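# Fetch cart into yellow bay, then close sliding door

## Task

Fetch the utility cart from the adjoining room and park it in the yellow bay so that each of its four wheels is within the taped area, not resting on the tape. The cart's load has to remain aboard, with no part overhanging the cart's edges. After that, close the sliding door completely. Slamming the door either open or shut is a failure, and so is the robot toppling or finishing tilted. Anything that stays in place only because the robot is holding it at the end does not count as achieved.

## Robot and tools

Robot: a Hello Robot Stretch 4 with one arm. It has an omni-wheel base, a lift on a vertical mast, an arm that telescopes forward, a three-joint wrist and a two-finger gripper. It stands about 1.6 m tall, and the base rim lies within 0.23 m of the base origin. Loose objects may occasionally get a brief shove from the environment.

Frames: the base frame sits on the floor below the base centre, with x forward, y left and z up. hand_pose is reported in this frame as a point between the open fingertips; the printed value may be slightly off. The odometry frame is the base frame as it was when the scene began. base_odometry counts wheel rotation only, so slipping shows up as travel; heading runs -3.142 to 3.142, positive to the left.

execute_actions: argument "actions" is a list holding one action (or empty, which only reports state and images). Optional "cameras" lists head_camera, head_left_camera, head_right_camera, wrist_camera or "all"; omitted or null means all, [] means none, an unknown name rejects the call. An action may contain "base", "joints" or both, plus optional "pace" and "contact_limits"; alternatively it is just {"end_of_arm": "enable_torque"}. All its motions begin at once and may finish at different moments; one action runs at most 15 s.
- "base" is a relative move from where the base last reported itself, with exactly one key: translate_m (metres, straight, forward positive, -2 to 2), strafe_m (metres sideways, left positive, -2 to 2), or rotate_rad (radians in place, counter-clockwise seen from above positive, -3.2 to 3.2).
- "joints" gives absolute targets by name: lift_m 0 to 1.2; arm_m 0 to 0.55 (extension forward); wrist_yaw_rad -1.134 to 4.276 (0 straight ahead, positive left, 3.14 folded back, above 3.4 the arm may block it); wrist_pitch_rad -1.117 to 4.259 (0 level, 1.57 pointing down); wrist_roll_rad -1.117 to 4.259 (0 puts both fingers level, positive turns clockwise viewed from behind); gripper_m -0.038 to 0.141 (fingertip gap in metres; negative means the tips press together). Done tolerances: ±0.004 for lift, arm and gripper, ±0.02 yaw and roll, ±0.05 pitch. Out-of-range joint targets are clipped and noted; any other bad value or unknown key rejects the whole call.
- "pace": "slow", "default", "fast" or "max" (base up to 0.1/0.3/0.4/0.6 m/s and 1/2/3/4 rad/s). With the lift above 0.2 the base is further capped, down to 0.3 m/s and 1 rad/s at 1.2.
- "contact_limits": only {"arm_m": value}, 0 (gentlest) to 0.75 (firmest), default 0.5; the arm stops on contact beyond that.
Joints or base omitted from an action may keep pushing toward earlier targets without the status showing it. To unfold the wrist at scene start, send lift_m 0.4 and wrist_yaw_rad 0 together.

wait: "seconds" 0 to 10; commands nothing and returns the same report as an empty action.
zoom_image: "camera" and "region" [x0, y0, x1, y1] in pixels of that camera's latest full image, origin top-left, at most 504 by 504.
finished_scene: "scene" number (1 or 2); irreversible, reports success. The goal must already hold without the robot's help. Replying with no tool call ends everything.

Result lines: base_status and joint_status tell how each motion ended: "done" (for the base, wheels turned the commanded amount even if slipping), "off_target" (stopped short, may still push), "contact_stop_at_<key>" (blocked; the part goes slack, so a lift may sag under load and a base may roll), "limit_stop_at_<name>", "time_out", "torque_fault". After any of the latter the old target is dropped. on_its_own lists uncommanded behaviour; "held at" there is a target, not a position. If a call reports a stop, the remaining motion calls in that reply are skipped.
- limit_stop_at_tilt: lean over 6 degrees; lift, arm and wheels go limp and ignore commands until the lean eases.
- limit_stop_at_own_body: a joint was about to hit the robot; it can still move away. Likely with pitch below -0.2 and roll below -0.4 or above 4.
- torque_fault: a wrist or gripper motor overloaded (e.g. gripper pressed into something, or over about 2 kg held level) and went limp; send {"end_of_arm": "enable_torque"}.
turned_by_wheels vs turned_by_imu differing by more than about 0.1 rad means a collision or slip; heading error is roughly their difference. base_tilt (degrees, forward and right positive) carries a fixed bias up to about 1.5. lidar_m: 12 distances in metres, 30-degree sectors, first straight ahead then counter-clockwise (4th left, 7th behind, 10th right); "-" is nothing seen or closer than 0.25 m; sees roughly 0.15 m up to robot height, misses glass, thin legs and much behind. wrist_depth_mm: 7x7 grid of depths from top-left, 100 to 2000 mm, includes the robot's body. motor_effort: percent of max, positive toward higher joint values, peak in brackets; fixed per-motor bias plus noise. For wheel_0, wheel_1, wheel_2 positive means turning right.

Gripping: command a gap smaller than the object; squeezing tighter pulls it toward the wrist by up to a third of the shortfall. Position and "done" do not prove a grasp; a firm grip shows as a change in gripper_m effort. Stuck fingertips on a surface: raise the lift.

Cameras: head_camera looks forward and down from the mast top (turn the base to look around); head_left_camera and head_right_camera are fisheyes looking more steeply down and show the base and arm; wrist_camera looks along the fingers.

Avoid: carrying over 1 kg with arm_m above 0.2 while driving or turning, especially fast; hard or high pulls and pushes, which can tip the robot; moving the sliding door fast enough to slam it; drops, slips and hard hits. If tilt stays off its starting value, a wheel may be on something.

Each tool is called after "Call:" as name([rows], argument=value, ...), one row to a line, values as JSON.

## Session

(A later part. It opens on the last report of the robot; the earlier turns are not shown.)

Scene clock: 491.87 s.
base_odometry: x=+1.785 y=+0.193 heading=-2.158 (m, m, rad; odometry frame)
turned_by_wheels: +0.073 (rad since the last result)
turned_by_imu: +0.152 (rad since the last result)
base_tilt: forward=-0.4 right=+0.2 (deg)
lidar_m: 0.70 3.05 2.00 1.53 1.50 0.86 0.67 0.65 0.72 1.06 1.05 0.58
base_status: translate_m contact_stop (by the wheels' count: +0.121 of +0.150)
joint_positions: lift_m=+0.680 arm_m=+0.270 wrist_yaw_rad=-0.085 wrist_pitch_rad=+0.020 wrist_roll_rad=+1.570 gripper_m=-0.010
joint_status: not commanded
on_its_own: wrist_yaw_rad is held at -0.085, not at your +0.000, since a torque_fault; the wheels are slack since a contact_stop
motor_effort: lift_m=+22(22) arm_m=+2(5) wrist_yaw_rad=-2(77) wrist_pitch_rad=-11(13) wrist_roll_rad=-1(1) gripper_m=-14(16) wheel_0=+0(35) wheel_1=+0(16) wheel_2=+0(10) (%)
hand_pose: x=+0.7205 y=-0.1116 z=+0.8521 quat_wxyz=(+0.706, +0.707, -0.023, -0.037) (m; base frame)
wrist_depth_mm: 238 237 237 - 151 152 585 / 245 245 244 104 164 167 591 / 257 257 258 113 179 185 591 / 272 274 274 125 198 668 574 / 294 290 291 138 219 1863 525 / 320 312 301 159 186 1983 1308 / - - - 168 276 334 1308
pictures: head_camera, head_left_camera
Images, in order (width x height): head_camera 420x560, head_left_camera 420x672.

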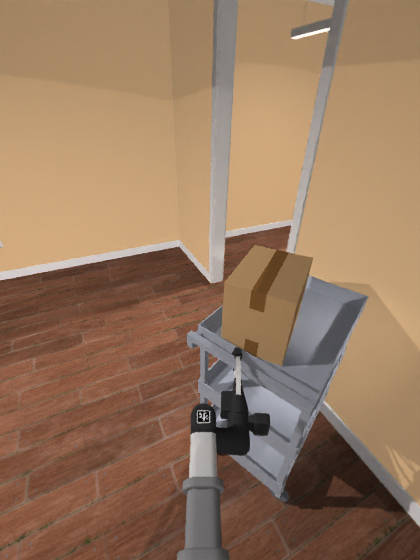

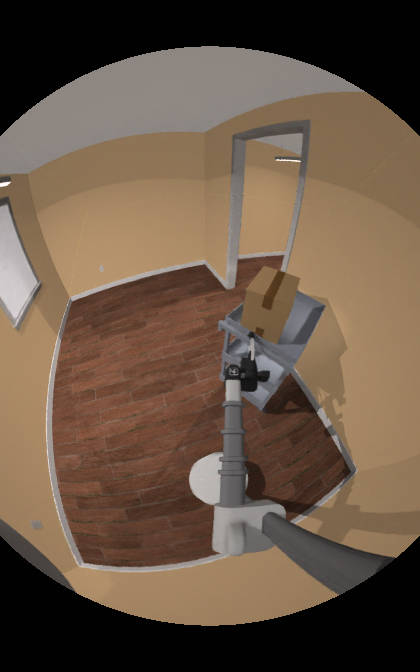

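Call:
execute_actions([
  {"base":{"translate_m":-0.2},"pace":"slow"},
], cameras=[])

Call:
execute_actions([
  {"base":{"rotate_rad":-0.3},"pace":"slow"},
], cameras=[])

Call:
execute_actions([
  {"base":{"strafe_m":0.4},"pace":"slow"},
], cameras=[])

Call:
execute_actions([
  {"base":{"rotate_rad":-0.35},"pace":"slow"},
], cameras=[])

Call:
execute_actions([
  {"base":{"strafe_m":0.4},"pace":"slow"},
], cameras=["head_camera","head_left_camera"])

Scene clock: 520.60 s.
base_odometry: x=+1.896 y=+0.359 heading=-2.157 (m, m, rad; odometry frame)
turned_by_wheels: +0.001 (rad since the last result)
turned_by_imu: +0.000 (rad since the last result)
base_tilt: forward=-0.4 right=+0.3 (deg)
lidar_m: 0.68 3.24 1.88 1.47 1.42 0.63 0.48 0.47 0.52 0.78 1.14 0.61
base_status: done
joint_positions: lift_m=+0.680 arm_m=+0.270 wrist_yaw_rad=-0.077 wrist_pitch_rad=+0.020 wrist_roll_rad=+1.570 gripper_m=-0.010
joint_status: not commanded
on_its_own: wrist_yaw_rad is held at -0.085, not at your +0.000, since a torque_fault; wrist_yaw_rad is at rest, and its effort (-26) is outside its rest range (-13 to +13)
motor_effort: lift_m=+22(22) arm_m=+2(2) wrist_yaw_rad=-26(27) wrist_pitch_rad=-13(13) wrist_roll_rad=-1(1) gripper_m=-9(15) wheel_0=+2(9) wheel_1=-1(11) wheel_2=+7(12) (%)
hand_pose: x=+0.7214 y=-0.1093 z=+0.8521 quat_wxyz=(+0.706, +0.707, -0.020, -0.034) (m; base frame)
wrist_depth_mm: 976 976 976 124 179 182 585 / 271 268 267 131 188 707 585 / 273 277 274 138 198 768 585 / 282 283 282 147 211 741 591 / 290 289 290 157 224 1708 574 / 300 298 293 167 186 1983 530 / - 304 303 172 255 1618 1308
pictures: none
No camera images: the call's "cameras" was empty. Leave "cameras" out to get every camera's image.

Scene clock: 521.97 s.
base_odometry: x=+1.896 y=+0.360 heading=-2.456 (m, m, rad; odometry frame)
turned_by_wheels: -0.299 (rad since the last result)
turned_by_imu: -0.301 (rad since the last result)
base_tilt: forward=-0.3 right=+0.2 (deg)
lidar_m: 0.64 2.58 2.60 1.61 1.42 0.91 0.52 0.47 0.47 0.53 1.12 0.69
base_status: done
joint_positions: lift_m=+0.680 arm_m=+0.269 wrist_yaw_rad=-0.082 wrist_pitch_rad=+0.020 wrist_roll_rad=+1.570 gripper_m=-0.010
joint_status: not commanded
on_its_own: wrist_yaw_rad is held at -0.085, not at your +0.000, since a torque_fault
motor_effort: lift_m=+22(22) arm_m=+3(3) wrist_yaw_rad=-13(53) wrist_pitch_rad=-14(14) wrist_roll_rad=-1(0) gripper_m=-9(14) wheel_0=+3(19) wheel_1=+4(13) wheel_2=+4(16) (%)
hand_pose: x=+0.7207 y=-0.1107 z=+0.8521 quat_wxyz=(+0.706, +0.707, -0.022, -0.036) (m; base frame)
wrist_depth_mm: 723 723 715 208 276 715 715 / 809 798 798 201 264 809 544 / 904 866 891 194 256 842 585 / 960 327 327 188 246 866 597 / 310 307 306 182 237 831 585 / 289 286 285 175 185 809 591 / 272 271 267 142 222 715 591
pictures: none
No camera images: the call's "cameras" was empty. Leave "cameras" out to get every camera's image.

Scene clock: 527.10 s.
base_odometry: x=+2.149 y=+0.050 heading=-2.457 (m, m, rad; odometry frame)
turned_by_wheels: +0.000 (rad since the last result)
turned_by_imu: -0.007 (rad since the last result)
base_tilt: forward=-0.3 right=+0.2 (deg)
lidar_m: 0.70 2.98 2.05 1.28 1.11 1.12 0.82 0.73 0.74 0.89 1.44 0.61
base_status: done
joint_positions: lift_m=+0.680 arm_m=+0.269 wrist_yaw_rad=-0.091 wrist_pitch_rad=+0.020 wrist_roll_rad=+1.570 gripper_m=-0.010
joint_status: not commanded
on_its_own: wrist_yaw_rad is held at -0.085, not at your +0.000, since a torque_fault; wrist_yaw_rad is at rest, and its effort (+16) is outside its rest range (-13 to +13)
motor_effort: lift_m=+22(22) arm_m=+3(3) wrist_yaw_rad=+16(28) wrist_pitch_rad=-11(13) wrist_roll_rad=-1(1) gripper_m=-8(11) wheel_0=-4(10) wheel_1=+2(8) wheel_2=-3(3) (%)
hand_pose: x=+0.7196 y=-0.1134 z=+0.8522 quat_wxyz=(+0.706, +0.706, -0.025, -0.039) (m; base frame)
wrist_depth_mm: 991 991 1025 125 180 183 591 / 270 268 268 132 190 707 591 / 277 273 274 139 200 759 585 / 283 281 281 148 211 759 597 / 290 290 287 158 225 1863 569 / 298 297 293 168 185 1921 530 / - 304 301 142 254 1576 1336
pictures: none
No camera images: the call's "cameras" was empty. Leave "cameras" out to get every camera's image.

Scene clock: 528.57 s.
base_odometry: x=+2.149 y=+0.050 heading=-2.806 (m, m, rad; odometry frame)
turned_by_wheels: -0.350 (rad since the last result)
turned_by_imu: -0.351 (rad since the last result)
base_tilt: forward=-0.4 right=+0.2 (deg)
lidar_m: 0.57 2.49 2.98 1.67 1.15 1.12 1.11 0.78 0.76 0.76 1.02 0.72
base_status: done
joint_positions: lift_m=+0.680 arm_m=+0.269 wrist_yaw_rad=-0.086 wrist_pitch_rad=+0.020 wrist_roll_rad=+1.570 gripper_m=-0.010
joint_status: not commanded
on_its_own: wrist_yaw_rad is held at -0.085, not at your +0.000, since a torque_fault
motor_effort: lift_m=+22(22) arm_m=+3(3) wrist_yaw_rad=+0(53) wrist_pitch_rad=-12(12) wrist_roll_rad=-1(2) gripper_m=-6(16) wheel_0=+2(17) wheel_1=+4(13) wheel_2=+0(17) (%)
hand_pose: x=+0.7202 y=-0.1118 z=+0.8522 quat_wxyz=(+0.706, +0.707, -0.023, -0.037) (m; base frame)
wrist_depth_mm: 904 891 917 236 310 338 340 / 946 931 931 221 291 931 917 / 1025 1025 991 208 272 976 544 / 1060 347 343 195 256 809 591 / 327 314 312 185 242 854 591 / 290 286 282 174 185 809 585 / 266 263 259 142 216 707 580
pictures: none
No camera images: the call's "cameras" was empty. Leave "cameras" out to get every camera's image.

Scene clock: 533.70 s.
base_odometry: x=+2.280 y=-0.328 heading=-2.807 (m, m, rad; odometry frame)
turned_by_wheels: +0.000 (rad since the last result)
turned_by_imu: -0.007 (rad since the last result)
base_tilt: forward=-0.4 right=+0.2 (deg)
lidar_m: 0.66 2.36 2.60 1.42 1.00 0.94 0.96 1.16 1.10 1.11 1.49 0.65
base_status: done
joint_positions: lift_m=+0.680 arm_m=+0.269 wrist_yaw_rad=-0.091 wrist_pitch_rad=+0.020 wrist_roll_rad=+1.570 gripper_m=-0.010
joint_status: not commanded
on_its_own: wrist_yaw_rad is held at -0.085, not at your +0.000, since a torque_fault; wrist_yaw_rad is at rest, and its effort (+15) is outside its rest range (-13 to +13)
motor_effort: lift_m=+22(22) arm_m=+3(3) wrist_yaw_rad=+15(28) wrist_pitch_rad=-8(11) wrist_roll_rad=-1(1) gripper_m=-6(12) wheel_0=-4(10) wheel_1=+2(7) wheel_2=-5(4) (%)
hand_pose: x=+0.7196 y=-0.1133 z=+0.8522 quat_wxyz=(+0.706, +0.706, -0.025, -0.039) (m; base frame)
wrist_depth_mm: 1060 1078 1060 142 197 723 591 / 286 285 285 148 203 750 591 / 289 286 285 152 211 768 591 / 287 286 289 158 218 809 591 / 289 289 289 164 227 768 585 / 291 290 290 172 185 1983 535 / 293 291 291 142 245 1618 1336
pictures: head_camera, head_left_camera
Images, in order (width x height): head_camera 420x560, head_left_camera 420x672.

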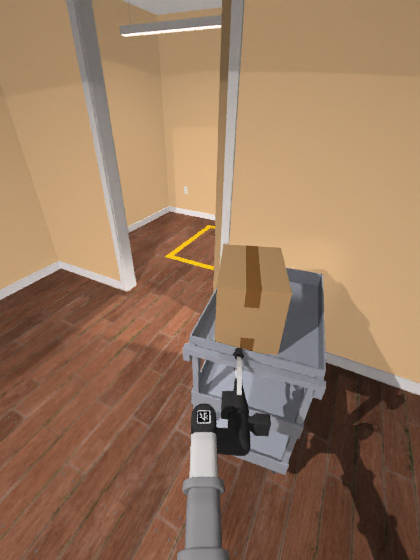

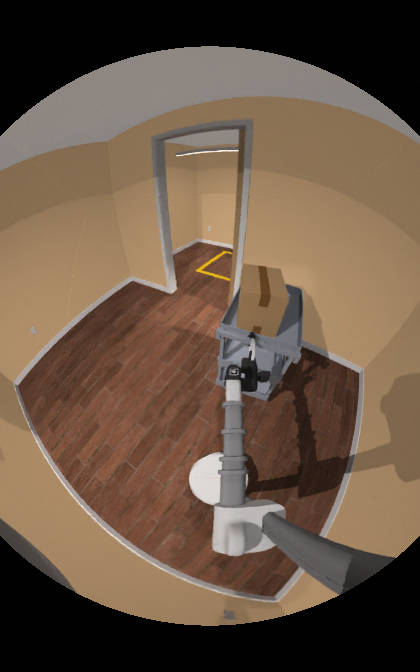

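Call:
execute_actions([
  {"base":{"rotate_rad":-0.35},"pace":"slow"},
], cameras=[])

Call:
execute_actions([
  {"base":{"strafe_m":0.4},"pace":"slow"},
], cameras=[])

Call:
execute_actions([
  {"base":{"rotate_rad":-0.35},"pace":"slow"},
], cameras=[])

Call:
execute_actions([
  {"base":{"strafe_m":0.4},"pace":"slow"},
], cameras=[])

Call:
execute_actions([
  {"base":{"translate_m":-0.3},"pace":"slow"},
], cameras=["head_camera","head_left_camera"])

Scene clock: 543.47 s.
base_odometry: x=+2.280 y=-0.328 heading=+3.127 (m, m, rad; odometry frame)
turned_by_wheels: -0.349 (rad since the last result)
turned_by_imu: -0.352 (rad since the last result)
base_tilt: forward=-0.5 right=+0.2 (deg)
lidar_m: 0.60 1.79 2.67 2.50 1.19 0.94 0.94 1.03 1.08 1.09 1.21 0.74
base_status: done
joint_positions: lift_m=+0.680 arm_m=+0.269 wrist_yaw_rad=-0.087 wrist_pitch_rad=+0.020 wrist_roll_rad=+1.570 gripper_m=-0.010
joint_status: not commanded
on_its_own: wrist_yaw_rad is held at -0.085, not at your +0.000, since a torque_fault
motor_effort: lift_m=+22(22) arm_m=+3(3) wrist_yaw_rad=+2(50) wrist_pitch_rad=-12(13) wrist_roll_rad=-1(2) gripper_m=-10(16) wheel_0=+3(16) wheel_1=+4(9) wheel_2=+1(16) (%)
hand_pose: x=+0.7201 y=-0.1120 z=+0.8522 quat_wxyz=(+0.706, +0.707, -0.024, -0.038) (m; base frame)
wrist_depth_mm: 1118 1118 1182 327 347 355 353 / 1138 1160 1138 238 315 1138 1138 / 1160 1138 1160 219 290 1160 539 / 1160 359 359 203 265 1138 585 / 1182 322 320 188 246 866 591 / 290 290 283 173 185 820 580 / 265 259 259 162 212 707 585
pictures: none
No camera images: the call's "cameras" was empty. Leave "cameras" out to get every camera's image.

Scene clock: 548.60 s.
base_odometry: x=+2.274 y=-0.728 heading=+3.127 (m, m, rad; odometry frame)
turned_by_wheels: -0.001 (rad since the last result)
turned_by_imu: -0.006 (rad since the last result)
base_tilt: forward=-0.3 right=+0.3 (deg)
lidar_m: 0.66 2.13 2.27 2.22 1.10 0.91 0.88 0.96 1.48 1.46 1.64 0.66
base_status: done
joint_positions: lift_m=+0.680 arm_m=+0.269 wrist_yaw_rad=-0.092 wrist_pitch_rad=+0.020 wrist_roll_rad=+1.570 gripper_m=-0.010
joint_status: not commanded
on_its_own: wrist_yaw_rad is held at -0.085, not at your +0.000, since a torque_fault; wrist_yaw_rad is at rest, and its effort (+18) is outside its rest range (-13 to +13)
motor_effort: lift_m=+22(22) arm_m=+4(4) wrist_yaw_rad=+18(27) wrist_pitch_rad=-11(12) wrist_roll_rad=-1(0) gripper_m=-8(10) wheel_0=-3(11) wheel_1=+1(7) wheel_2=-4(4) (%)
hand_pose: x=+0.7195 y=-0.1136 z=+0.8522 quat_wxyz=(+0.706, +0.706, -0.026, -0.040) (m; base frame)
wrist_depth_mm: 1182 1205 1229 158 214 1229 559 / 1205 1255 1182 160 219 778 585 / 300 300 298 163 223 820 585 / 296 296 294 166 225 820 591 / 290 290 290 169 232 809 585 / 287 286 289 172 185 1229 574 / 285 282 282 143 237 1576 878
pictures: none
No camera images: the call's "cameras" was empty. Leave "cameras" out to get every camera's image.

Scene clock: 550.07 s.
base_odometry: x=+2.275 y=-0.728 heading=+2.777 (m, m, rad; odometry frame)
turned_by_wheels: -0.349 (rad since the last result)
turned_by_imu: -0.351 (rad since the last result)
base_tilt: forward=-0.4 right=+0.1 (deg)
lidar_m: 0.57 1.02 2.14 2.23 1.63 1.04 0.89 0.89 1.10 1.49 1.48 0.74
base_status: done
joint_positions: lift_m=+0.680 arm_m=+0.270 wrist_yaw_rad=-0.088 wrist_pitch_rad=+0.020 wrist_roll_rad=+1.570 gripper_m=-0.010
joint_status: not commanded
on_its_own: wrist_yaw_rad is held at -0.085, not at your +0.000, since a torque_fault
motor_effort: lift_m=+22(22) arm_m=+3(4) wrist_yaw_rad=+5(50) wrist_pitch_rad=-11(11) wrist_roll_rad=-1(1) gripper_m=-12(12) wheel_0=+3(15) wheel_1=+5(10) wheel_2=+0(16) (%)
hand_pose: x=+0.7201 y=-0.1124 z=+0.8522 quat_wxyz=(+0.706, +0.707, -0.024, -0.038) (m; base frame)
wrist_depth_mm: 1576 1618 1537 355 1537 1576 1308 / 1464 1464 1430 327 364 1464 1205 / 1397 1430 1366 233 312 1397 530 / 1336 1336 1336 209 274 1308 564 / 1255 332 332 190 249 798 591 / 300 294 287 172 185 820 591 / 264 257 258 158 209 715 585
pictures: none
No camera images: the call's "cameras" was empty. Leave "cameras" out to get every camera's image.

Scene clock: 555.20 s.
base_odometry: x=+2.132 y=-1.101 heading=+2.777 (m, m, rad; odometry frame)
turned_by_wheels: +0.000 (rad since the last result)
turned_by_imu: -0.006 (rad since the last result)
base_tilt: forward=-0.4 right=+0.2 (deg)
lidar_m: 0.65 1.82 1.93 1.85 1.83 1.06 0.97 0.98 1.18 1.88 1.86 0.66
base_status: done
joint_positions: lift_m=+0.680 arm_m=+0.270 wrist_yaw_rad=-0.092 wrist_pitch_rad=+0.020 wrist_roll_rad=+1.570 gripper_m=-0.010
joint_status: not commanded
on_its_own: wrist_yaw_rad is held at -0.085, not at your +0.000, since a torque_fault; wrist_yaw_rad is at rest, and its effort (+18) is outside its rest range (-13 to +13)
motor_effort: lift_m=+22(22) arm_m=+3(3) wrist_yaw_rad=+18(26) wrist_pitch_rad=-13(10) wrist_roll_rad=-1(2) gripper_m=-7(14) wheel_0=-3(9) wheel_1=+1(6) wheel_2=-3(3) (%)
hand_pose: x=+0.7196 y=-0.1136 z=+0.8522 quat_wxyz=(+0.706, +0.706, -0.026, -0.040) (m; base frame)
wrist_depth_mm: 1464 1499 1464 174 234 1464 554 / 1397 1366 1366 173 234 820 591 / 322 310 315 174 234 831 585 / 307 304 303 173 233 842 585 / 298 294 294 173 232 842 585 / 286 286 282 173 185 820 591 / 277 274 274 143 232 1078 549
pictures: none
No camera images: the call's "cameras" was empty. Leave "cameras" out to get every camera's image.

Scene clock: 559.50 s.
base_odometry: x=+2.412 y=-1.208 heading=+2.778 (m, m, rad; odometry frame)
turned_by_wheels: +0.001 (rad since the last result)
turned_by_imu: +0.002 (rad since the last result)
base_tilt: forward=-0.4 right=+0.3 (deg)
lidar_m: 0.65 2.06 2.00 1.77 1.23 0.78 0.66 0.68 0.84 1.57 1.97 0.68
base_status: done
joint_positions: lift_m=+0.680 arm_m=+0.270 wrist_yaw_rad=-0.078 wrist_pitch_rad=+0.020 wrist_roll_rad=+1.570 gripper_m=-0.010
joint_status: not commanded
on_its_own: wrist_yaw_rad is held at -0.085, not at your +0.000, since a torque_fault; wrist_yaw_rad is at rest, and its effort (-23) is outside its rest range (-13 to +13)
motor_effort: lift_m=+22(22) arm_m=+2(3) wrist_yaw_rad=-23(26) wrist_pitch_rad=-12(11) wrist_roll_rad=+0(1) gripper_m=-12(12) wheel_0=+3(7) wheel_1=+0(6) wheel_2=+8(12) (%)
hand_pose: x=+0.7213 y=-0.1096 z=+0.8522 quat_wxyz=(+0.706, +0.707, -0.021, -0.034) (m; base frame)
wrist_depth_mm: 1808 1756 1808 178 240 1756 544 / 1661 1708 1661 177 238 831 580 / 1618 319 317 177 236 831 591 / 315 307 307 175 235 854 591 / 298 296 296 174 233 831 591 / 285 285 285 174 186 798 585 / 277 274 271 141 230 676 544
pictures: head_camera, head_left_camera
Images, in order (width x height): head_camera 420x560, head_left_camera 420x672.

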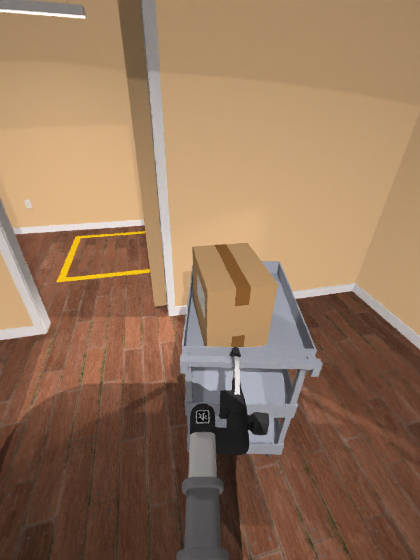

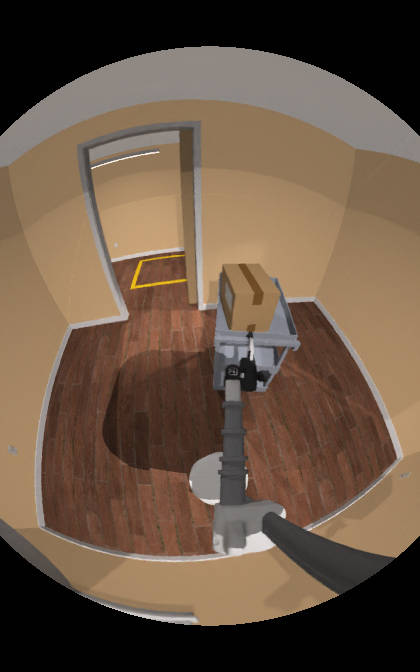

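Call:
execute_actions([
  {"base":{"rotate_rad":-0.35},"pace":"slow"},
], cameras=[])

Call:
execute_actions([
  {"base":{"strafe_m":0.4},"pace":"slow"},
], cameras=[])

Call:
execute_actions([
  {"base":{"rotate_rad":-0.35},"pace":"slow"},
], cameras=[])

Call:
execute_actions([
  {"base":{"strafe_m":0.35},"pace":"slow"},
], cameras=[])

Call:
execute_actions([
  {"base":{"translate_m":-0.4},"pace":"slow"},
], cameras=["head_camera","head_left_camera"])

Scene clock: 571.40 s.
base_odometry: x=+2.412 y=-1.208 heading=+2.429 (m, m, rad; odometry frame)
turned_by_wheels: -0.349 (rad since the last result)
turned_by_imu: -0.351 (rad since the last result)
base_tilt: forward=-0.5 right=+0.2 (deg)
lidar_m: 0.56 0.83 2.07 1.89 1.77 0.96 0.69 0.68 0.71 0.93 1.94 0.76
base_status: done
joint_positions: lift_m=+0.680 arm_m=+0.269 wrist_yaw_rad=-0.079 wrist_pitch_rad=+0.020 wrist_roll_rad=+1.570 gripper_m=-0.010
joint_status: not commanded
on_its_own: wrist_yaw_rad is held at -0.085, not at your +0.000, since a torque_fault; wrist_yaw_rad is at rest, and its effort (-19) is outside its rest range (-13 to +13)
motor_effort: lift_m=+22(22) arm_m=+3(3) wrist_yaw_rad=-19(51) wrist_pitch_rad=-13(12) wrist_roll_rad=-1(1) gripper_m=-9(14) wheel_0=+5(18) wheel_1=+4(8) wheel_2=+6(15) (%)
hand_pose: x=+0.7209 y=-0.1100 z=+0.8522 quat_wxyz=(+0.706, +0.707, -0.021, -0.035) (m; base frame)
wrist_depth_mm: 1708 1756 1708 1576 1661 1708 1336 / 1921 1921 1983 392 415 1661 1255 / - - - 264 370 1808 488 / - 1921 - 225 304 1921 530 / 1756 359 359 196 258 1756 580 / 315 303 294 169 185 778 585 / 264 264 252 151 204 715 585
pictures: none
No camera images: the call's "cameras" was empty. Leave "cameras" out to get every camera's image.

Scene clock: 576.53 s.
base_odometry: x=+2.150 y=-1.510 heading=+2.428 (m, m, rad; odometry frame)
turned_by_wheels: -0.001 (rad since the last result)
turned_by_imu: -0.007 (rad since the last result)
base_tilt: forward=-0.4 right=+0.2 (deg)
lidar_m: 0.63 1.72 1.77 1.51 1.43 1.38 0.92 0.86 0.92 1.25 2.27 0.71
base_status: done
joint_positions: lift_m=+0.680 arm_m=+0.269 wrist_yaw_rad=-0.092 wrist_pitch_rad=+0.020 wrist_roll_rad=+1.570 gripper_m=-0.010
joint_status: not commanded
on_its_own: wrist_yaw_rad is held at -0.085, not at your +0.000, since a torque_fault; wrist_yaw_rad is at rest, and its effort (+16) is outside its rest range (-13 to +13)
motor_effort: lift_m=+22(22) arm_m=+3(4) wrist_yaw_rad=+16(30) wrist_pitch_rad=-11(12) wrist_roll_rad=-1(1) gripper_m=-10(11) wheel_0=-6(12) wheel_1=+0(6) wheel_2=-6(7) (%)
hand_pose: x=+0.7195 y=-0.1134 z=+0.8522 quat_wxyz=(+0.706, +0.706, -0.025, -0.039) (m; base frame)
wrist_depth_mm: - - - 198 262 1983 1336 / - - - 192 254 - 554 / 1983 338 336 187 248 798 591 / 1661 317 317 183 243 842 585 / 303 300 298 178 236 842 591 / 286 285 282 174 185 809 585 / 270 270 267 142 225 621 585
pictures: none
No camera images: the call's "cameras" was empty. Leave "cameras" out to get every camera's image.

Scene clock: 578.03 s.
base_odometry: x=+2.150 y=-1.510 heading=+2.078 (m, m, rad; odometry frame)
turned_by_wheels: -0.350 (rad since the last result)
turned_by_imu: -0.351 (rad since the last result)
base_tilt: forward=-0.4 right=+0.2 (deg)
lidar_m: 0.53 0.75 1.73 1.81 1.46 1.43 1.11 0.89 0.85 0.99 1.54 0.74
base_status: done
joint_positions: lift_m=+0.680 arm_m=+0.270 wrist_yaw_rad=-0.090 wrist_pitch_rad=+0.020 wrist_roll_rad=+1.570 gripper_m=-0.010
joint_status: not commanded
on_its_own: wrist_yaw_rad is held at -0.085, not at your +0.000, since a torque_fault
motor_effort: lift_m=+22(22) arm_m=+3(4) wrist_yaw_rad=+12(55) wrist_pitch_rad=-11(12) wrist_roll_rad=-1(1) gripper_m=-7(14) wheel_0=+0(15) wheel_1=+4(10) wheel_2=-2(17) (%)
hand_pose: x=+0.7198 y=-0.1130 z=+0.8522 quat_wxyz=(+0.706, +0.706, -0.025, -0.039) (m; base frame)
wrist_depth_mm: 1756 1756 1708 1708 1756 1661 1336 / 1863 1863 1863 397 1863 1808 1366 / - 1983 - 366 399 424 421 / - - - 229 315 1983 521 / - - - 194 262 1921 564 / 322 310 298 165 186 723 585 / 264 256 255 145 200 723 580
pictures: none
No camera images: the call's "cameras" was empty. Leave "cameras" out to get every camera's image.

Scene clock: 582.67 s.
base_odometry: x=+1.844 y=-1.680 heading=+2.078 (m, m, rad; odometry frame)
turned_by_wheels: +0.000 (rad since the last result)
turned_by_imu: -0.006 (rad since the last result)
base_tilt: forward=-0.4 right=+0.3 (deg)
lidar_m: 0.60 1.53 1.42 1.50 1.25 1.23 1.35 1.18 1.14 1.29 1.96 0.72
base_status: done
joint_positions: lift_m=+0.680 arm_m=+0.270 wrist_yaw_rad=-0.093 wrist_pitch_rad=+0.020 wrist_roll_rad=+1.570 gripper_m=-0.010
joint_status: not commanded
on_its_own: wrist_yaw_rad is held at -0.085, not at your +0.000, since a torque_fault; wrist_yaw_rad is at rest, and its effort (+19) is outside its rest range (-13 to +13)
motor_effort: lift_m=+22(22) arm_m=+3(3) wrist_yaw_rad=+19(31) wrist_pitch_rad=-12(12) wrist_roll_rad=-1(1) gripper_m=-5(9) wheel_0=-3(10) wheel_1=+2(7) wheel_2=-4(5) (%)
hand_pose: x=+0.7195 y=-0.1137 z=+0.8522 quat_wxyz=(+0.706, +0.706, -0.026, -0.040) (m; base frame)
wrist_depth_mm: 1863 1983 1921 241 319 332 330 / - - - 224 296 1921 1308 / - - - 210 273 - 554 / - 345 345 198 257 809 585 / 329 315 315 186 243 854 597 / 290 289 283 173 186 809 585 / 267 263 263 142 216 707 585
pictures: none
No camera images: the call's "cameras" was empty. Leave "cameras" out to get every camera's image.

Scene clock: 587.97 s.
base_odometry: x=+2.039 y=-2.030 heading=+2.078 (m, m, rad; odometry frame)
turned_by_wheels: +0.001 (rad since the last result)
turned_by_imu: +0.003 (rad since the last result)
base_tilt: forward=-0.4 right=+0.2 (deg)
lidar_m: 0.63 1.90 1.62 1.19 0.92 0.91 1.00 0.94 0.89 1.01 1.59 0.72
base_status: done
joint_positions: lift_m=+0.680 arm_m=+0.270 wrist_yaw_rad=-0.080 wrist_pitch_rad=+0.020 wrist_roll_rad=+1.570 gripper_m=-0.010
joint_status: not commanded
on_its_own: wrist_yaw_rad is held at -0.085, not at your +0.000, since a torque_fault; wrist_yaw_rad is at rest, and its effort (-18) is outside its rest range (-13 to +13)
motor_effort: lift_m=+22(22) arm_m=+2(3) wrist_yaw_rad=-18(28) wrist_pitch_rad=-10(11) wrist_roll_rad=-1(1) gripper_m=-8(15) wheel_0=+2(4) wheel_1=+0(5) wheel_2=+7(14) (%)
hand_pose: x=+0.7210 y=-0.1101 z=+0.8522 quat_wxyz=(+0.706, +0.707, -0.021, -0.035) (m; base frame)
wrist_depth_mm: - - - 203 268 1983 1336 / - - - 197 259 1983 539 / - - - 191 253 842 597 / - 324 324 186 244 854 591 / 310 304 304 180 236 831 585 / 287 289 285 175 185 809 591 / 273 272 268 142 224 707 585
pictures: head_camera, head_left_camera
Images, in order (width x height): head_camera 420x560, head_left_camera 420x672.

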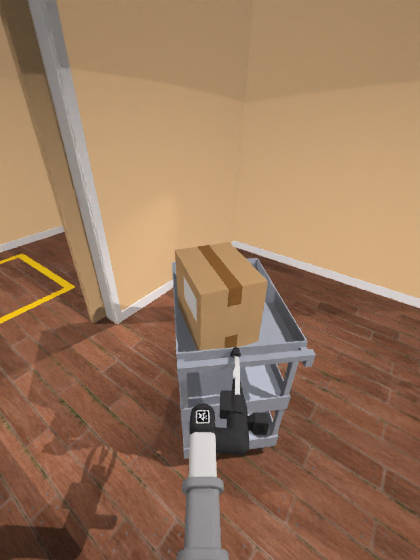

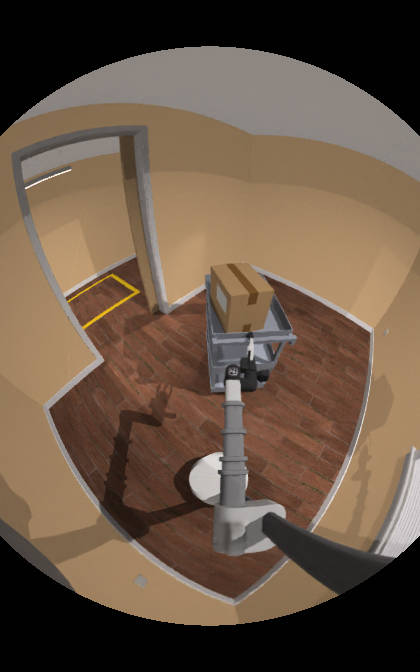

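Call:
execute_actions([
  {"base":{"translate_m":-0.55},"pace":"slow"},
], cameras=[])

Call:
execute_actions([
  {"base":{"strafe_m":-0.3},"pace":"slow"},
], cameras=[])

Call:
execute_actions([
  {"base":{"rotate_rad":0.4},"pace":"slow"},
], cameras=[])

Call:
execute_actions([
  {"base":{"strafe_m":-0.4},"pace":"slow"},
], cameras=[])

Call:
execute_actions([
  {"base":{"rotate_rad":0.4},"pace":"slow"},
], cameras=["head_camera","head_left_camera"])

Scene clock: 605.53 s.
base_odometry: x=+2.306 y=-2.510 heading=+2.079 (m, m, rad; odometry frame)
turned_by_wheels: +0.000 (rad since the last result)
turned_by_imu: +0.002 (rad since the last result)
base_tilt: forward=-0.4 right=+0.2 (deg)
lidar_m: 0.64 2.01 1.32 0.61 0.48 0.47 0.50 0.61 0.59 0.61 0.97 0.66
base_status: done
joint_positions: lift_m=+0.680 arm_m=+0.270 wrist_yaw_rad=-0.081 wrist_pitch_rad=+0.020 wrist_roll_rad=+1.570 gripper_m=-0.010
joint_status: not commanded
on_its_own: wrist_yaw_rad is held at -0.085, not at your +0.000, since a torque_fault; wrist_yaw_rad is at rest, and its effort (-14) is outside its rest range (-13 to +13)
motor_effort: lift_m=+22(22) arm_m=+3(3) wrist_yaw_rad=-14(21) wrist_pitch_rad=-12(11) wrist_roll_rad=-1(0) gripper_m=-13(11) wheel_0=+1(2) wheel_1=-2(5) wheel_2=+7(12) (%)
hand_pose: x=+0.7209 y=-0.1105 z=+0.8522 quat_wxyz=(+0.706, +0.707, -0.022, -0.036) (m; base frame)
wrist_depth_mm: - - - 172 232 1921 842 / - - - 173 232 820 580 / - 319 314 173 233 831 591 / 312 306 304 173 233 854 591 / 300 297 298 174 232 820 597 / 291 287 287 173 185 809 597 / 282 282 277 141 233 654 559
pictures: none
No camera images: the call's "cameras" was empty. Leave "cameras" out to get every camera's image.

Scene clock: 609.67 s.
base_odometry: x=+2.568 y=-2.364 heading=+2.079 (m, m, rad; odometry frame)
turned_by_wheels: +0.001 (rad since the last result)
turned_by_imu: +0.003 (rad since the last result)
base_tilt: forward=-0.4 right=+0.2 (deg)
lidar_m: 0.60 1.22 1.75 0.86 0.68 0.65 0.47 0.35 0.32 0.36 0.57 0.72
base_status: done
joint_positions: lift_m=+0.680 arm_m=+0.270 wrist_yaw_rad=-0.081 wrist_pitch_rad=+0.020 wrist_roll_rad=+1.570 gripper_m=-0.010
joint_status: not commanded
on_its_own: wrist_yaw_rad is held at -0.085, not at your +0.000, since a torque_fault; wrist_yaw_rad is at rest, and its effort (-15) is outside its rest range (-13 to +13)
motor_effort: lift_m=+22(22) arm_m=+2(3) wrist_yaw_rad=-15(26) wrist_pitch_rad=-13(14) wrist_roll_rad=-2(0) gripper_m=-7(12) wheel_0=+5(14) wheel_1=+0(8) wheel_2=+3(5) (%)
hand_pose: x=+0.7209 y=-0.1103 z=+0.8522 quat_wxyz=(+0.706, +0.707, -0.022, -0.035) (m; base frame)
wrist_depth_mm: - - - 332 345 351 347 / - - - 242 319 1863 1336 / - - - 219 290 - 525 / - - - 204 264 1983 574 / - 327 325 189 246 831 585 / 301 294 290 174 185 798 585 / 268 268 259 160 213 707 591
pictures: none
No camera images: the call's "cameras" was empty. Leave "cameras" out to get every camera's image.

Scene clock: 611.20 s.
base_odometry: x=+2.568 y=-2.364 heading=+2.479 (m, m, rad; odometry frame)
turned_by_wheels: +0.399 (rad since the last result)
turned_by_imu: +0.400 (rad since the last result)
base_tilt: forward=-0.4 right=+0.1 (deg)
lidar_m: 0.68 2.19 0.94 0.68 0.64 0.52 0.36 0.31 0.34 0.51 1.62 0.62
base_status: done
joint_positions: lift_m=+0.680 arm_m=+0.269 wrist_yaw_rad=-0.084 wrist_pitch_rad=+0.019 wrist_roll_rad=+1.570 gripper_m=-0.010
joint_status: not commanded
on_its_own: wrist_yaw_rad is held at -0.085, not at your +0.000, since a torque_fault
motor_effort: lift_m=+22(22) arm_m=+4(4) wrist_yaw_rad=-4(60) wrist_pitch_rad=-11(10) wrist_roll_rad=-1(1) gripper_m=-12(11) wheel_0=-3(15) wheel_1=-5(13) wheel_2=+0(20) (%)
hand_pose: x=+0.7203 y=-0.1114 z=+0.8522 quat_wxyz=(+0.706, +0.707, -0.023, -0.037) (m; base frame)
wrist_depth_mm: - - - 129 183 707 591 / 274 272 272 135 193 715 591 / 281 278 277 143 202 759 591 / 287 283 283 151 213 778 585 / 291 290 289 160 225 1708 574 / 298 296 294 168 186 1921 521 / 1808 300 301 173 253 1618 1308
pictures: none
No camera images: the call's "cameras" was empty. Leave "cameras" out to get every camera's image.

Scene clock: 615.90 s.
base_odometry: x=+2.789 y=-2.069 heading=+2.444 (m, m, rad; odometry frame)
turned_by_wheels: -0.034 (rad since the last result)
turned_by_imu: -0.046 (rad since the last result)
base_tilt: forward=-0.4 right=+0.2 (deg)
lidar_m: 0.63 2.36 1.49 1.02 0.94 0.27 0.25 - 0.25 0.25 0.73 0.68
base_status: strafe_m contact_stop (by the wheels' count: -0.368 of -0.400)
joint_positions: lift_m=+0.680 arm_m=+0.269 wrist_yaw_rad=-0.083 wrist_pitch_rad=+0.020 wrist_roll_rad=+1.570 gripper_m=-0.010
joint_status: not commanded
on_its_own: wrist_yaw_rad is held at -0.085, not at your +0.000, since a torque_fault; the wheels are slack since a contact_stop
motor_effort: lift_m=+22(22) arm_m=+4(4) wrist_yaw_rad=-7(30) wrist_pitch_rad=-10(12) wrist_roll_rad=-1(1) gripper_m=-12(9) wheel_0=+1(13) wheel_1=+0(32) wheel_2=+0(23) (%)
hand_pose: x=+0.7204 y=-0.1111 z=+0.8522 quat_wxyz=(+0.706, +0.707, -0.023, -0.036) (m; base frame)
wrist_depth_mm: - - - 216 286 1863 1308 / - - - 207 272 1983 866 / - - - 198 260 1983 574 / - 332 330 190 249 854 585 / 319 309 307 182 238 831 591 / 289 289 283 175 185 809 591 / 271 270 265 142 220 715 591
pictures: none
No camera images: the call's "cameras" was empty. Leave "cameras" out to get every camera's image.

not run: a stop came earlier in this reply.

Call:
execute_actions([
  {"base":{"translate_m":0.15},"pace":"slow"},
], cameras=["head_camera","head_left_camera"])

Scene clock: 623.23 s.
base_odometry: x=+2.674 y=-1.973 heading=+2.444 (m, m, rad; odometry frame)
turned_by_wheels: -0.001 (rad since the last result)
turned_by_imu: -0.004 (rad since the last result)
base_tilt: forward=-0.3 right=+0.2 (deg)
lidar_m: 0.64 2.25 1.59 1.11 1.05 0.42 0.31 0.28 0.31 0.40 1.21 0.71
base_status: done
joint_positions: lift_m=+0.680 arm_m=+0.269 wrist_yaw_rad=-0.093 wrist_pitch_rad=+0.020 wrist_roll_rad=+1.570 gripper_m=-0.010
joint_status: not commanded
on_its_own: wrist_yaw_rad is held at -0.085, not at your +0.000, since a torque_fault; wrist_yaw_rad is at rest, and its effort (+20) is outside its rest range (-13 to +13)
motor_effort: lift_m=+22(22) arm_m=+4(4) wrist_yaw_rad=+20(21) wrist_pitch_rad=-11(9) wrist_roll_rad=-1(0) gripper_m=-11(12) wheel_0=-2(6) wheel_1=+0(5) wheel_2=-6(12) (%)
hand_pose: x=+0.7193 y=-0.1138 z=+0.8522 quat_wxyz=(+0.706, +0.706, -0.026, -0.040) (m; base frame)
wrist_depth_mm: - - - 194 257 - 1308 / - - - 190 252 1921 549 / - - - 186 247 820 585 / - 319 320 181 240 842 585 / 306 303 301 178 235 854 591 / 289 287 283 174 185 820 585 / 273 271 271 142 226 640 580
pictures: head_camera, head_left_camera
Images, in order (width x height): head_camera 420x560, head_left_camera 420x672.

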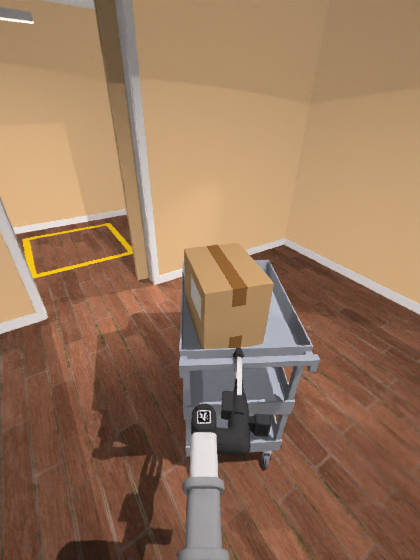

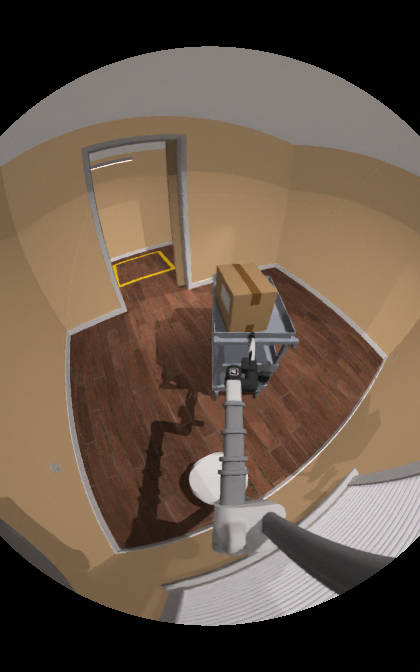

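Call:
execute_actions([
  {"joints":{"arm_m":0.1},"base":{"translate_m":0.17},"pace":"slow"},
], cameras=[])

Call:
execute_actions([
  {"base":{"strafe_m":-0.2},"pace":"slow"},
], cameras=[])

Call:
execute_actions([
  {"base":{"rotate_rad":0.4},"pace":"slow"},
], cameras=[])

Call:
execute_actions([
  {"base":{"strafe_m":-0.4},"pace":"slow"},
], cameras=[])

Call:
execute_actions([
  {"base":{"rotate_rad":0.4},"pace":"slow"},
], cameras=["head_camera","head_left_camera"])

Scene clock: 640.43 s.
base_odometry: x=+2.544 y=-1.863 heading=+2.443 (m, m, rad; odometry frame)
turned_by_wheels: +0.000 (rad since the last result)
turned_by_imu: -0.004 (rad since the last result)
base_tilt: forward=-0.4 right=+0.2 (deg)
lidar_m: 0.46 2.10 1.70 1.23 1.14 0.63 0.46 0.41 0.45 0.67 1.67 0.53
base_status: done
joint_positions: lift_m=+0.680 arm_m=+0.101 wrist_yaw_rad=-0.091 wrist_pitch_rad=+0.020 wrist_roll_rad=+1.570 gripper_m=-0.010
joint_status: all done
on_its_own: wrist_yaw_rad is held at -0.085, not at your +0.000, since a torque_fault; wrist_yaw_rad is at rest, and its effort (+14) is outside its rest range (-13 to +13)
motor_effort: lift_m=+22(22) arm_m=-6(6) wrist_yaw_rad=+14(21) wrist_pitch_rad=-14(13) wrist_roll_rad=-1(0) gripper_m=-11(8) wheel_0=-2(2) wheel_1=+3(4) wheel_2=-5(11) (%)
hand_pose: x=+0.5514 y=-0.1132 z=+0.8521 quat_wxyz=(+0.706, +0.706, -0.025, -0.039) (m; base frame)
wrist_depth_mm: - - - 195 256 1921 1336 / - - - 189 251 1983 544 / - - - 185 246 809 597 / - 319 319 182 241 854 585 / 307 300 303 178 236 820 591 / 287 287 286 174 185 798 591 / 273 273 268 146 227 627 591
pictures: none
No camera images: the call's "cameras" was empty. Leave "cameras" out to get every camera's image.

Scene clock: 643.60 s.
base_odometry: x=+2.672 y=-1.710 heading=+2.444 (m, m, rad; odometry frame)
turned_by_wheels: +0.001 (rad since the last result)
turned_by_imu: +0.002 (rad since the last result)
base_tilt: forward=-0.4 right=+0.2 (deg)
lidar_m: 0.42 2.22 1.98 1.38 1.31 0.46 0.35 0.32 0.34 0.50 1.36 0.56
base_status: done
joint_positions: lift_m=+0.680 arm_m=+0.101 wrist_yaw_rad=-0.077 wrist_pitch_rad=+0.020 wrist_roll_rad=+1.570 gripper_m=-0.010
joint_status: not commanded
on_its_own: wrist_yaw_rad is held at -0.085, not at your +0.000, since a torque_fault; wrist_yaw_rad is at rest, and its effort (-26) is outside its rest range (-13 to +13)
motor_effort: lift_m=+22(22) arm_m=-5(6) wrist_yaw_rad=-26(28) wrist_pitch_rad=-13(14) wrist_roll_rad=-1(1) gripper_m=-10(10) wheel_0=+6(11) wheel_1=-2(5) wheel_2=+5(5) (%)
hand_pose: x=+0.5526 y=-0.1093 z=+0.8520 quat_wxyz=(+0.706, +0.707, -0.020, -0.034) (m; base frame)
wrist_depth_mm: - - - 306 314 329 329 / - - - 224 294 - 1308 / - - - 209 274 1983 544 / - 347 347 197 257 820 591 / - 315 317 186 243 842 591 / 294 290 290 175 186 831 585 / 267 270 259 160 216 707 580
pictures: none
No camera images: the call's "cameras" was empty. Leave "cameras" out to get every camera's image.

Scene clock: 645.13 s.
base_odometry: x=+2.672 y=-1.710 heading=+2.843 (m, m, rad; odometry frame)
turned_by_wheels: +0.399 (rad since the last result)
turned_by_imu: +0.400 (rad since the last result)
base_tilt: forward=-0.4 right=+0.2 (deg)
lidar_m: 0.52 2.25 1.49 1.32 0.58 0.37 0.32 0.33 0.46 0.94 2.39 0.50
base_status: done
joint_positions: lift_m=+0.680 arm_m=+0.100 wrist_yaw_rad=-0.088 wrist_pitch_rad=+0.020 wrist_roll_rad=+1.570 gripper_m=-0.010
joint_status: not commanded
on_its_own: wrist_yaw_rad is held at -0.085, not at your +0.000, since a torque_fault
motor_effort: lift_m=+22(22) arm_m=-2(5) wrist_yaw_rad=+5(48) wrist_pitch_rad=-12(15) wrist_roll_rad=+0(1) gripper_m=-12(11) wheel_0=-5(11) wheel_1=-5(4) wheel_2=-2(16) (%)
hand_pose: x=+0.5509 y=-0.1123 z=+0.8520 quat_wxyz=(+0.706, +0.707, -0.024, -0.038) (m; base frame)
wrist_depth_mm: - - - 138 191 715 585 / 282 283 281 143 199 759 591 / 282 283 283 149 207 759 585 / 286 287 286 156 216 820 585 / 291 290 289 163 227 759 591 / 297 293 293 170 185 1921 535 / 298 296 296 174 249 1576 1336
pictures: none
No camera images: the call's "cameras" was empty. Leave "cameras" out to get every camera's image.

Scene clock: 650.27 s.
base_odometry: x=+2.790 y=-1.328 heading=+2.844 (m, m, rad; odometry frame)
turned_by_wheels: +0.000 (rad since the last result)
turned_by_imu: +0.001 (rad since the last result)
base_tilt: forward=-0.4 right=+0.2 (deg)
lidar_m: 0.47 2.42 1.88 1.71 0.45 0.32 0.28 0.29 0.40 0.80 2.02 0.52
base_status: done
joint_positions: lift_m=+0.680 arm_m=+0.100 wrist_yaw_rad=-0.078 wrist_pitch_rad=+0.020 wrist_roll_rad=+1.570 gripper_m=-0.010
joint_status: not commanded
on_its_own: wrist_yaw_rad is held at -0.085, not at your +0.000, since a torque_fault; wrist_yaw_rad is at rest, and its effort (-23) is outside its rest range (-13 to +13)
motor_effort: lift_m=+22(22) arm_m=-2(2) wrist_yaw_rad=-23(26) wrist_pitch_rad=-12(15) wrist_roll_rad=-1(1) gripper_m=-11(13) wheel_0=+4(12) wheel_1=-1(8) wheel_2=+2(2) (%)
hand_pose: x=+0.5520 y=-0.1096 z=+0.8520 quat_wxyz=(+0.706, +0.707, -0.020, -0.035) (m; base frame)
wrist_depth_mm: - - - 193 254 1983 1336 / - - - 188 249 1983 549 / - - - 184 245 831 591 / - 319 315 181 240 854 591 / 306 301 301 179 236 831 585 / 289 289 287 175 185 820 597 / 274 274 271 145 227 615 585
pictures: none
No camera images: the call's "cameras" was empty. Leave "cameras" out to get every camera's image.

Scene clock: 651.80 s.
base_odometry: x=+2.790 y=-1.328 heading=-3.041 (m, m, rad; odometry frame)
turned_by_wheels: +0.399 (rad since the last result)
turned_by_imu: +0.400 (rad since the last result)
base_tilt: forward=-0.4 right=+0.2 (deg)
lidar_m: 0.53 2.01 1.72 0.58 0.32 0.30 0.30 0.36 0.61 2.00 2.32 0.43
base_status: done
joint_positions: lift_m=+0.680 arm_m=+0.100 wrist_yaw_rad=-0.089 wrist_pitch_rad=+0.020 wrist_roll_rad=+1.570 gripper_m=-0.010
joint_status: not commanded
on_its_own: wrist_yaw_rad is held at -0.085, not at your +0.000, since a torque_fault
motor_effort: lift_m=+22(22) arm_m=-1(2) wrist_yaw_rad=+8(38) wrist_pitch_rad=-14(14) wrist_roll_rad=+0(1) gripper_m=-11(11) wheel_0=-4(11) wheel_1=-5(11) wheel_2=-4(13) (%)
hand_pose: x=+0.5507 y=-0.1126 z=+0.8520 quat_wxyz=(+0.706, +0.707, -0.024, -0.039) (m; base frame)
wrist_depth_mm: 241 240 238 102 156 156 597 / 248 247 247 108 168 171 585 / 259 258 259 118 182 715 585 / 276 276 274 129 200 668 580 / 296 291 290 145 221 1808 535 / 317 309 301 162 185 - 1308 / - - - 154 276 332 1281
pictures: head_camera, head_left_camera
Images, in order (width x height): head_camera 420x560, head_left_camera 420x672.

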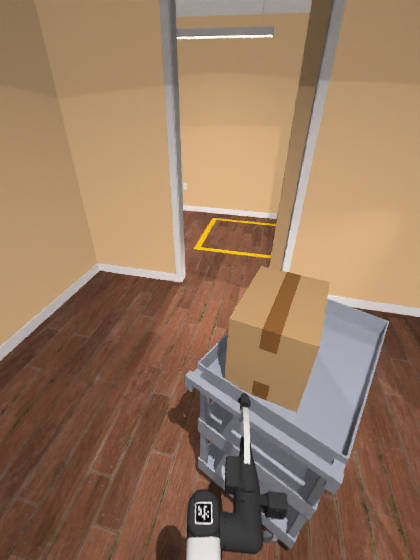

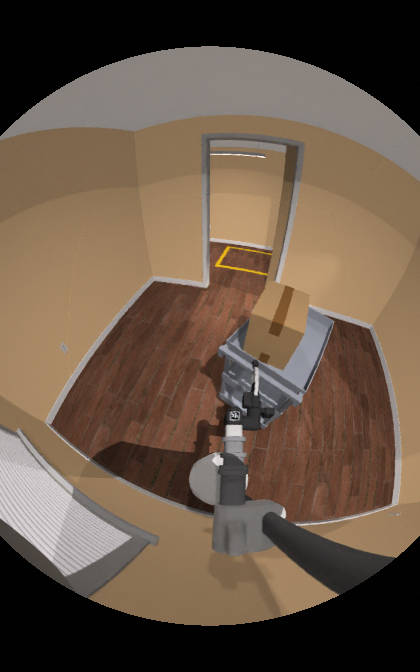

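Call:
execute_actions([
  {"base":{"strafe_m":-0.42},"pace":"slow"},
], cameras=["head_camera"])

Call:
execute_actions([
  {"base":{"translate_m":0.15},"pace":"slow"},
], cameras=["head_camera"])

Scene clock: 665.27 s.
base_odometry: x=+2.747 y=-0.910 heading=-3.040 (m, m, rad; odometry frame)
turned_by_wheels: +0.000 (rad since the last result)
turned_by_imu: +0.002 (rad since the last result)
base_tilt: forward=-0.4 right=+0.1 (deg)
lidar_m: 0.52 2.49 2.12 0.78 0.45 0.39 0.40 0.48 0.83 1.59 1.87 0.47
base_status: done
joint_positions: lift_m=+0.680 arm_m=+0.100 wrist_yaw_rad=-0.078 wrist_pitch_rad=+0.020 wrist_roll_rad=+1.570 gripper_m=-0.010
joint_status: not commanded
on_its_own: wrist_yaw_rad is held at -0.085, not at your +0.000, since a torque_fault; wrist_yaw_rad is at rest, and its effort (-22) is outside its rest range (-13 to +13)
motor_effort: lift_m=+22(22) arm_m=-2(1) wrist_yaw_rad=-22(26) wrist_pitch_rad=-15(15) wrist_roll_rad=-1(1) gripper_m=-12(12) wheel_0=+5(13) wheel_1=-3(2) wheel_2=+1(3) (%)
hand_pose: x=+0.5518 y=-0.1097 z=+0.8520 quat_wxyz=(+0.706, +0.707, -0.020, -0.035) (m; base frame)
wrist_depth_mm: 1708 1756 1808 137 192 715 585 / 282 283 282 143 200 768 591 / 285 286 283 149 209 759 591 / 287 286 286 155 216 798 591 / 290 289 289 162 226 759 585 / 294 294 293 170 185 1921 530 / 298 297 297 174 247 1618 1336
pictures: head_camera
Images, in order (width x height): head_camera 420x560.

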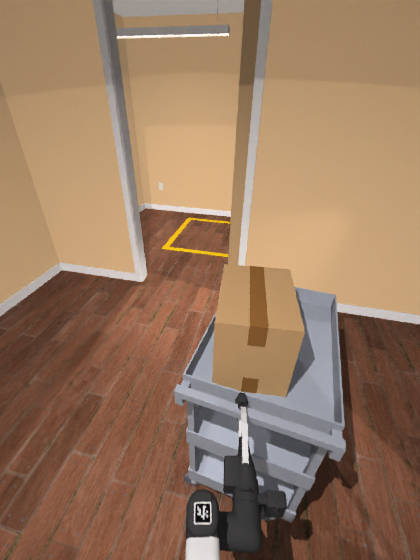

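Scene clock: 668.03 s.
base_odometry: x=+2.598 y=-0.925 heading=-3.041 (m, m, rad; odometry frame)
turned_by_wheels: +0.000 (rad since the last result)
turned_by_imu: -0.002 (rad since the last result)
base_tilt: forward=-0.3 right=+0.3 (deg)
lidar_m: 0.53 2.36 2.09 1.11 0.65 0.56 0.54 0.63 1.06 1.63 1.90 0.43
base_status: done
joint_positions: lift_m=+0.680 arm_m=+0.100 wrist_yaw_rad=-0.092 wrist_pitch_rad=+0.020 wrist_roll_rad=+1.570 gripper_m=-0.010
joint_status: not commanded
on_its_own: wrist_yaw_rad is held at -0.085, not at your +0.000, since a torque_fault; wrist_yaw_rad is at rest, and its effort (+18) is outside its rest range (-13 to +13)
motor_effort: lift_m=+22(22) arm_m=-1(1) wrist_yaw_rad=+18(20) wrist_pitch_rad=-11(11) wrist_roll_rad=-1(1) gripper_m=-8(10) wheel_0=-1(10) wheel_1=+1(4) wheel_2=-5(9) (%)
hand_pose: x=+0.5503 y=-0.1136 z=+0.8520 quat_wxyz=(+0.706, +0.706, -0.025, -0.040) (m; base frame)
wrist_depth_mm: 1661 1618 1618 110 164 167 597 / 257 256 254 118 176 181 591 / 266 266 264 126 190 707 591 / 277 278 276 138 205 691 591 / 294 289 290 150 222 1863 549 / 307 303 297 164 185 - 1308 / 1921 - 1921 156 265 1618 1281
pictures: head_camera
Images, in order (width x height): head_camera 420x560.

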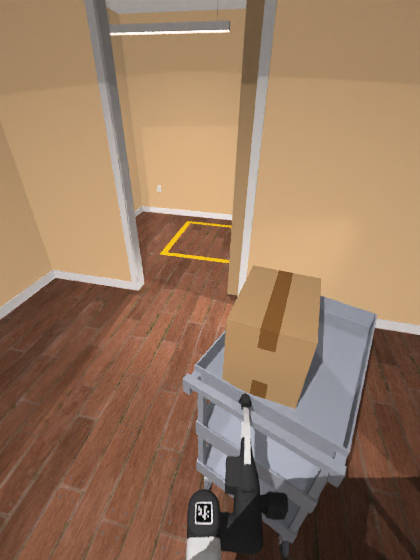

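Call:
execute_actions([
  {"joints":{"gripper_m":0.07}},
], cameras=[])

Call:
execute_actions([
  {"joints":{"arm_m":0.0},"base":{"translate_m":-0.1}},
], cameras=[])

Call:
execute_actions([
  {"joints":{"wrist_yaw_rad":0.0},"base":{"rotate_rad":-0.36}},
], cameras=["head_camera","wrist_camera"])

Scene clock: 683.40 s.
base_odometry: x=+2.598 y=-0.925 heading=-3.041 (m, m, rad; odometry frame)
turned_by_wheels: +0.000 (rad since the last result)
turned_by_imu: -0.001 (rad since the last result)
base_tilt: forward=-0.4 right=+0.2 (deg)
lidar_m: 0.51 2.30 2.08 1.10 0.65 0.54 0.55 0.62 1.09 1.63 1.88 0.42
base_status: not commanded
joint_positions: lift_m=+0.680 arm_m=+0.100 wrist_yaw_rad=-0.092 wrist_pitch_rad=+0.020 wrist_roll_rad=+1.570 gripper_m=+0.070
joint_status: all done
on_its_own: wrist_yaw_rad is held at -0.085, not at your +0.000, since a torque_fault; wrist_yaw_rad is at rest, and its effort (+17) is outside its rest range (-13 to +13)
motor_effort: lift_m=+22(22) arm_m=-1(1) wrist_yaw_rad=+17(19) wrist_pitch_rad=-12(12) wrist_roll_rad=-1(2) gripper_m=+1(8) wheel_0=-1(1) wheel_1=+1(1) wheel_2=-5(5) (%)
hand_pose: x=+0.5504 y=-0.1134 z=+0.8520 quat_wxyz=(+0.706, +0.706, -0.025, -0.040) (m; base frame)
wrist_depth_mm: 1661 1618 1618 111 166 168 591 / 257 257 257 119 178 182 591 / 267 267 267 128 190 723 585 / 281 282 278 140 207 707 591 / 296 293 293 153 224 1863 549 / 315 307 301 168 187 - 1281 / 1983 1983 - 153 266 1661 1336
pictures: none
No camera images: the call's "cameras" was empty. Leave "cameras" out to get every camera's image.

Scene clock: 684.93 s.
base_odometry: x=+2.698 y=-0.915 heading=-3.041 (m, m, rad; odometry frame)
turned_by_wheels: +0.000 (rad since the last result)
turned_by_imu: +0.000 (rad since the last result)
base_tilt: forward=-0.3 right=+0.2 (deg)
lidar_m: 0.57 2.41 2.10 0.91 0.54 0.45 0.42 0.54 0.90 1.61 1.87 0.53
base_status: done
joint_positions: lift_m=+0.680 arm_m=+0.001 wrist_yaw_rad=-0.085 wrist_pitch_rad=+0.018 wrist_roll_rad=+1.570 gripper_m=+0.070
joint_status: all done
on_its_own: wrist_yaw_rad is held at -0.085, not at your +0.000, since a torque_fault
motor_effort: lift_m=+21(22) arm_m=-6(8) wrist_yaw_rad=-2(16) wrist_pitch_rad=-7(14) wrist_roll_rad=-1(1) gripper_m=-3(4) wheel_0=-1(8) wheel_1=-2(8) wheel_2=+0(10) (%)
hand_pose: x=+0.4519 y=-0.1117 z=+0.8526 quat_wxyz=(+0.706, +0.707, -0.024, -0.037) (m; base frame)
wrist_depth_mm: 1863 1921 1808 317 322 831 585 / 1983 1921 1921 342 345 878 603 / 1921 459 452 368 379 891 591 / 1983 1983 473 407 1983 854 597 / - - 496 442 - 788 597 / - - 198 484 195 1921 525 / - - - 144 - 517 1229
pictures: none
No camera images: the call's "cameras" was empty. Leave "cameras" out to get every camera's image.

Scene clock: 686.07 s.
base_odometry: x=+2.697 y=-0.915 heading=+2.882 (m, m, rad; odometry frame)
turned_by_wheels: -0.360 (rad since the last result)
turned_by_imu: -0.362 (rad since the last result)
base_tilt: forward=-0.4 right=+0.2 (deg)
lidar_m: 0.51 0.60 2.29 2.10 0.71 0.48 0.44 0.45 0.59 1.29 1.63 2.10
base_status: done
joint_positions: lift_m=+0.680 arm_m=+0.001 wrist_yaw_rad=+0.000 wrist_pitch_rad=+0.018 wrist_roll_rad=+1.570 gripper_m=+0.070
joint_status: all done
motor_effort: lift_m=+21(21) arm_m=-6(6) wrist_yaw_rad=-2(2) wrist_pitch_rad=-10(8) wrist_roll_rad=-1(1) gripper_m=-3(1) wheel_0=+0(7) wheel_1=+1(8) wheel_2=+1(8) (%)
hand_pose: x=+0.4604 y=-0.0875 z=+0.8526 quat_wxyz=(+0.707, +0.707, +0.006, -0.007) (m; base frame)
wrist_depth_mm: - - - - - 1983 1336 / - - - - - 1921 1336 / - - - - - 960 946 / 1983 1921 1863 433 368 370 373 / - 1983 750 375 375 891 597 / 1921 1921 197 389 195 831 591 / 1983 - 480 144 - 741 597
pictures: head_camera, wrist_camera
Images, in order (width x height): head_camera 420x560, wrist_camera 616x392.

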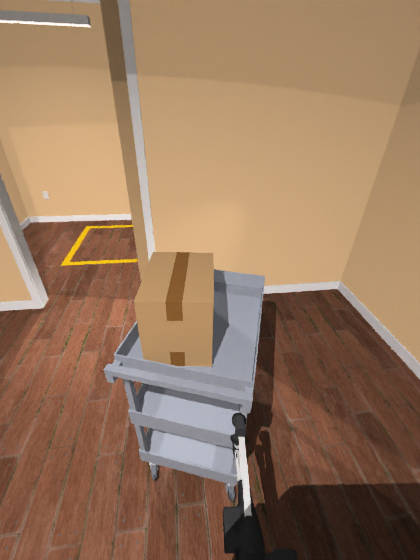

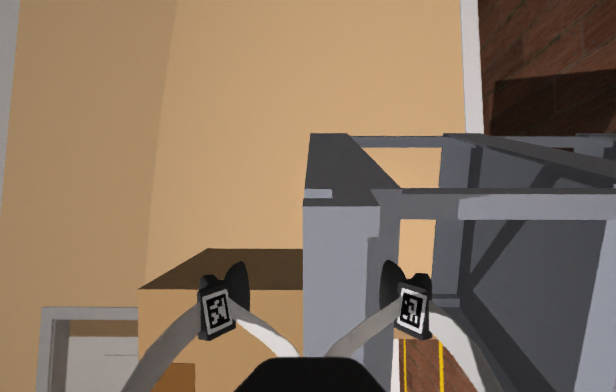

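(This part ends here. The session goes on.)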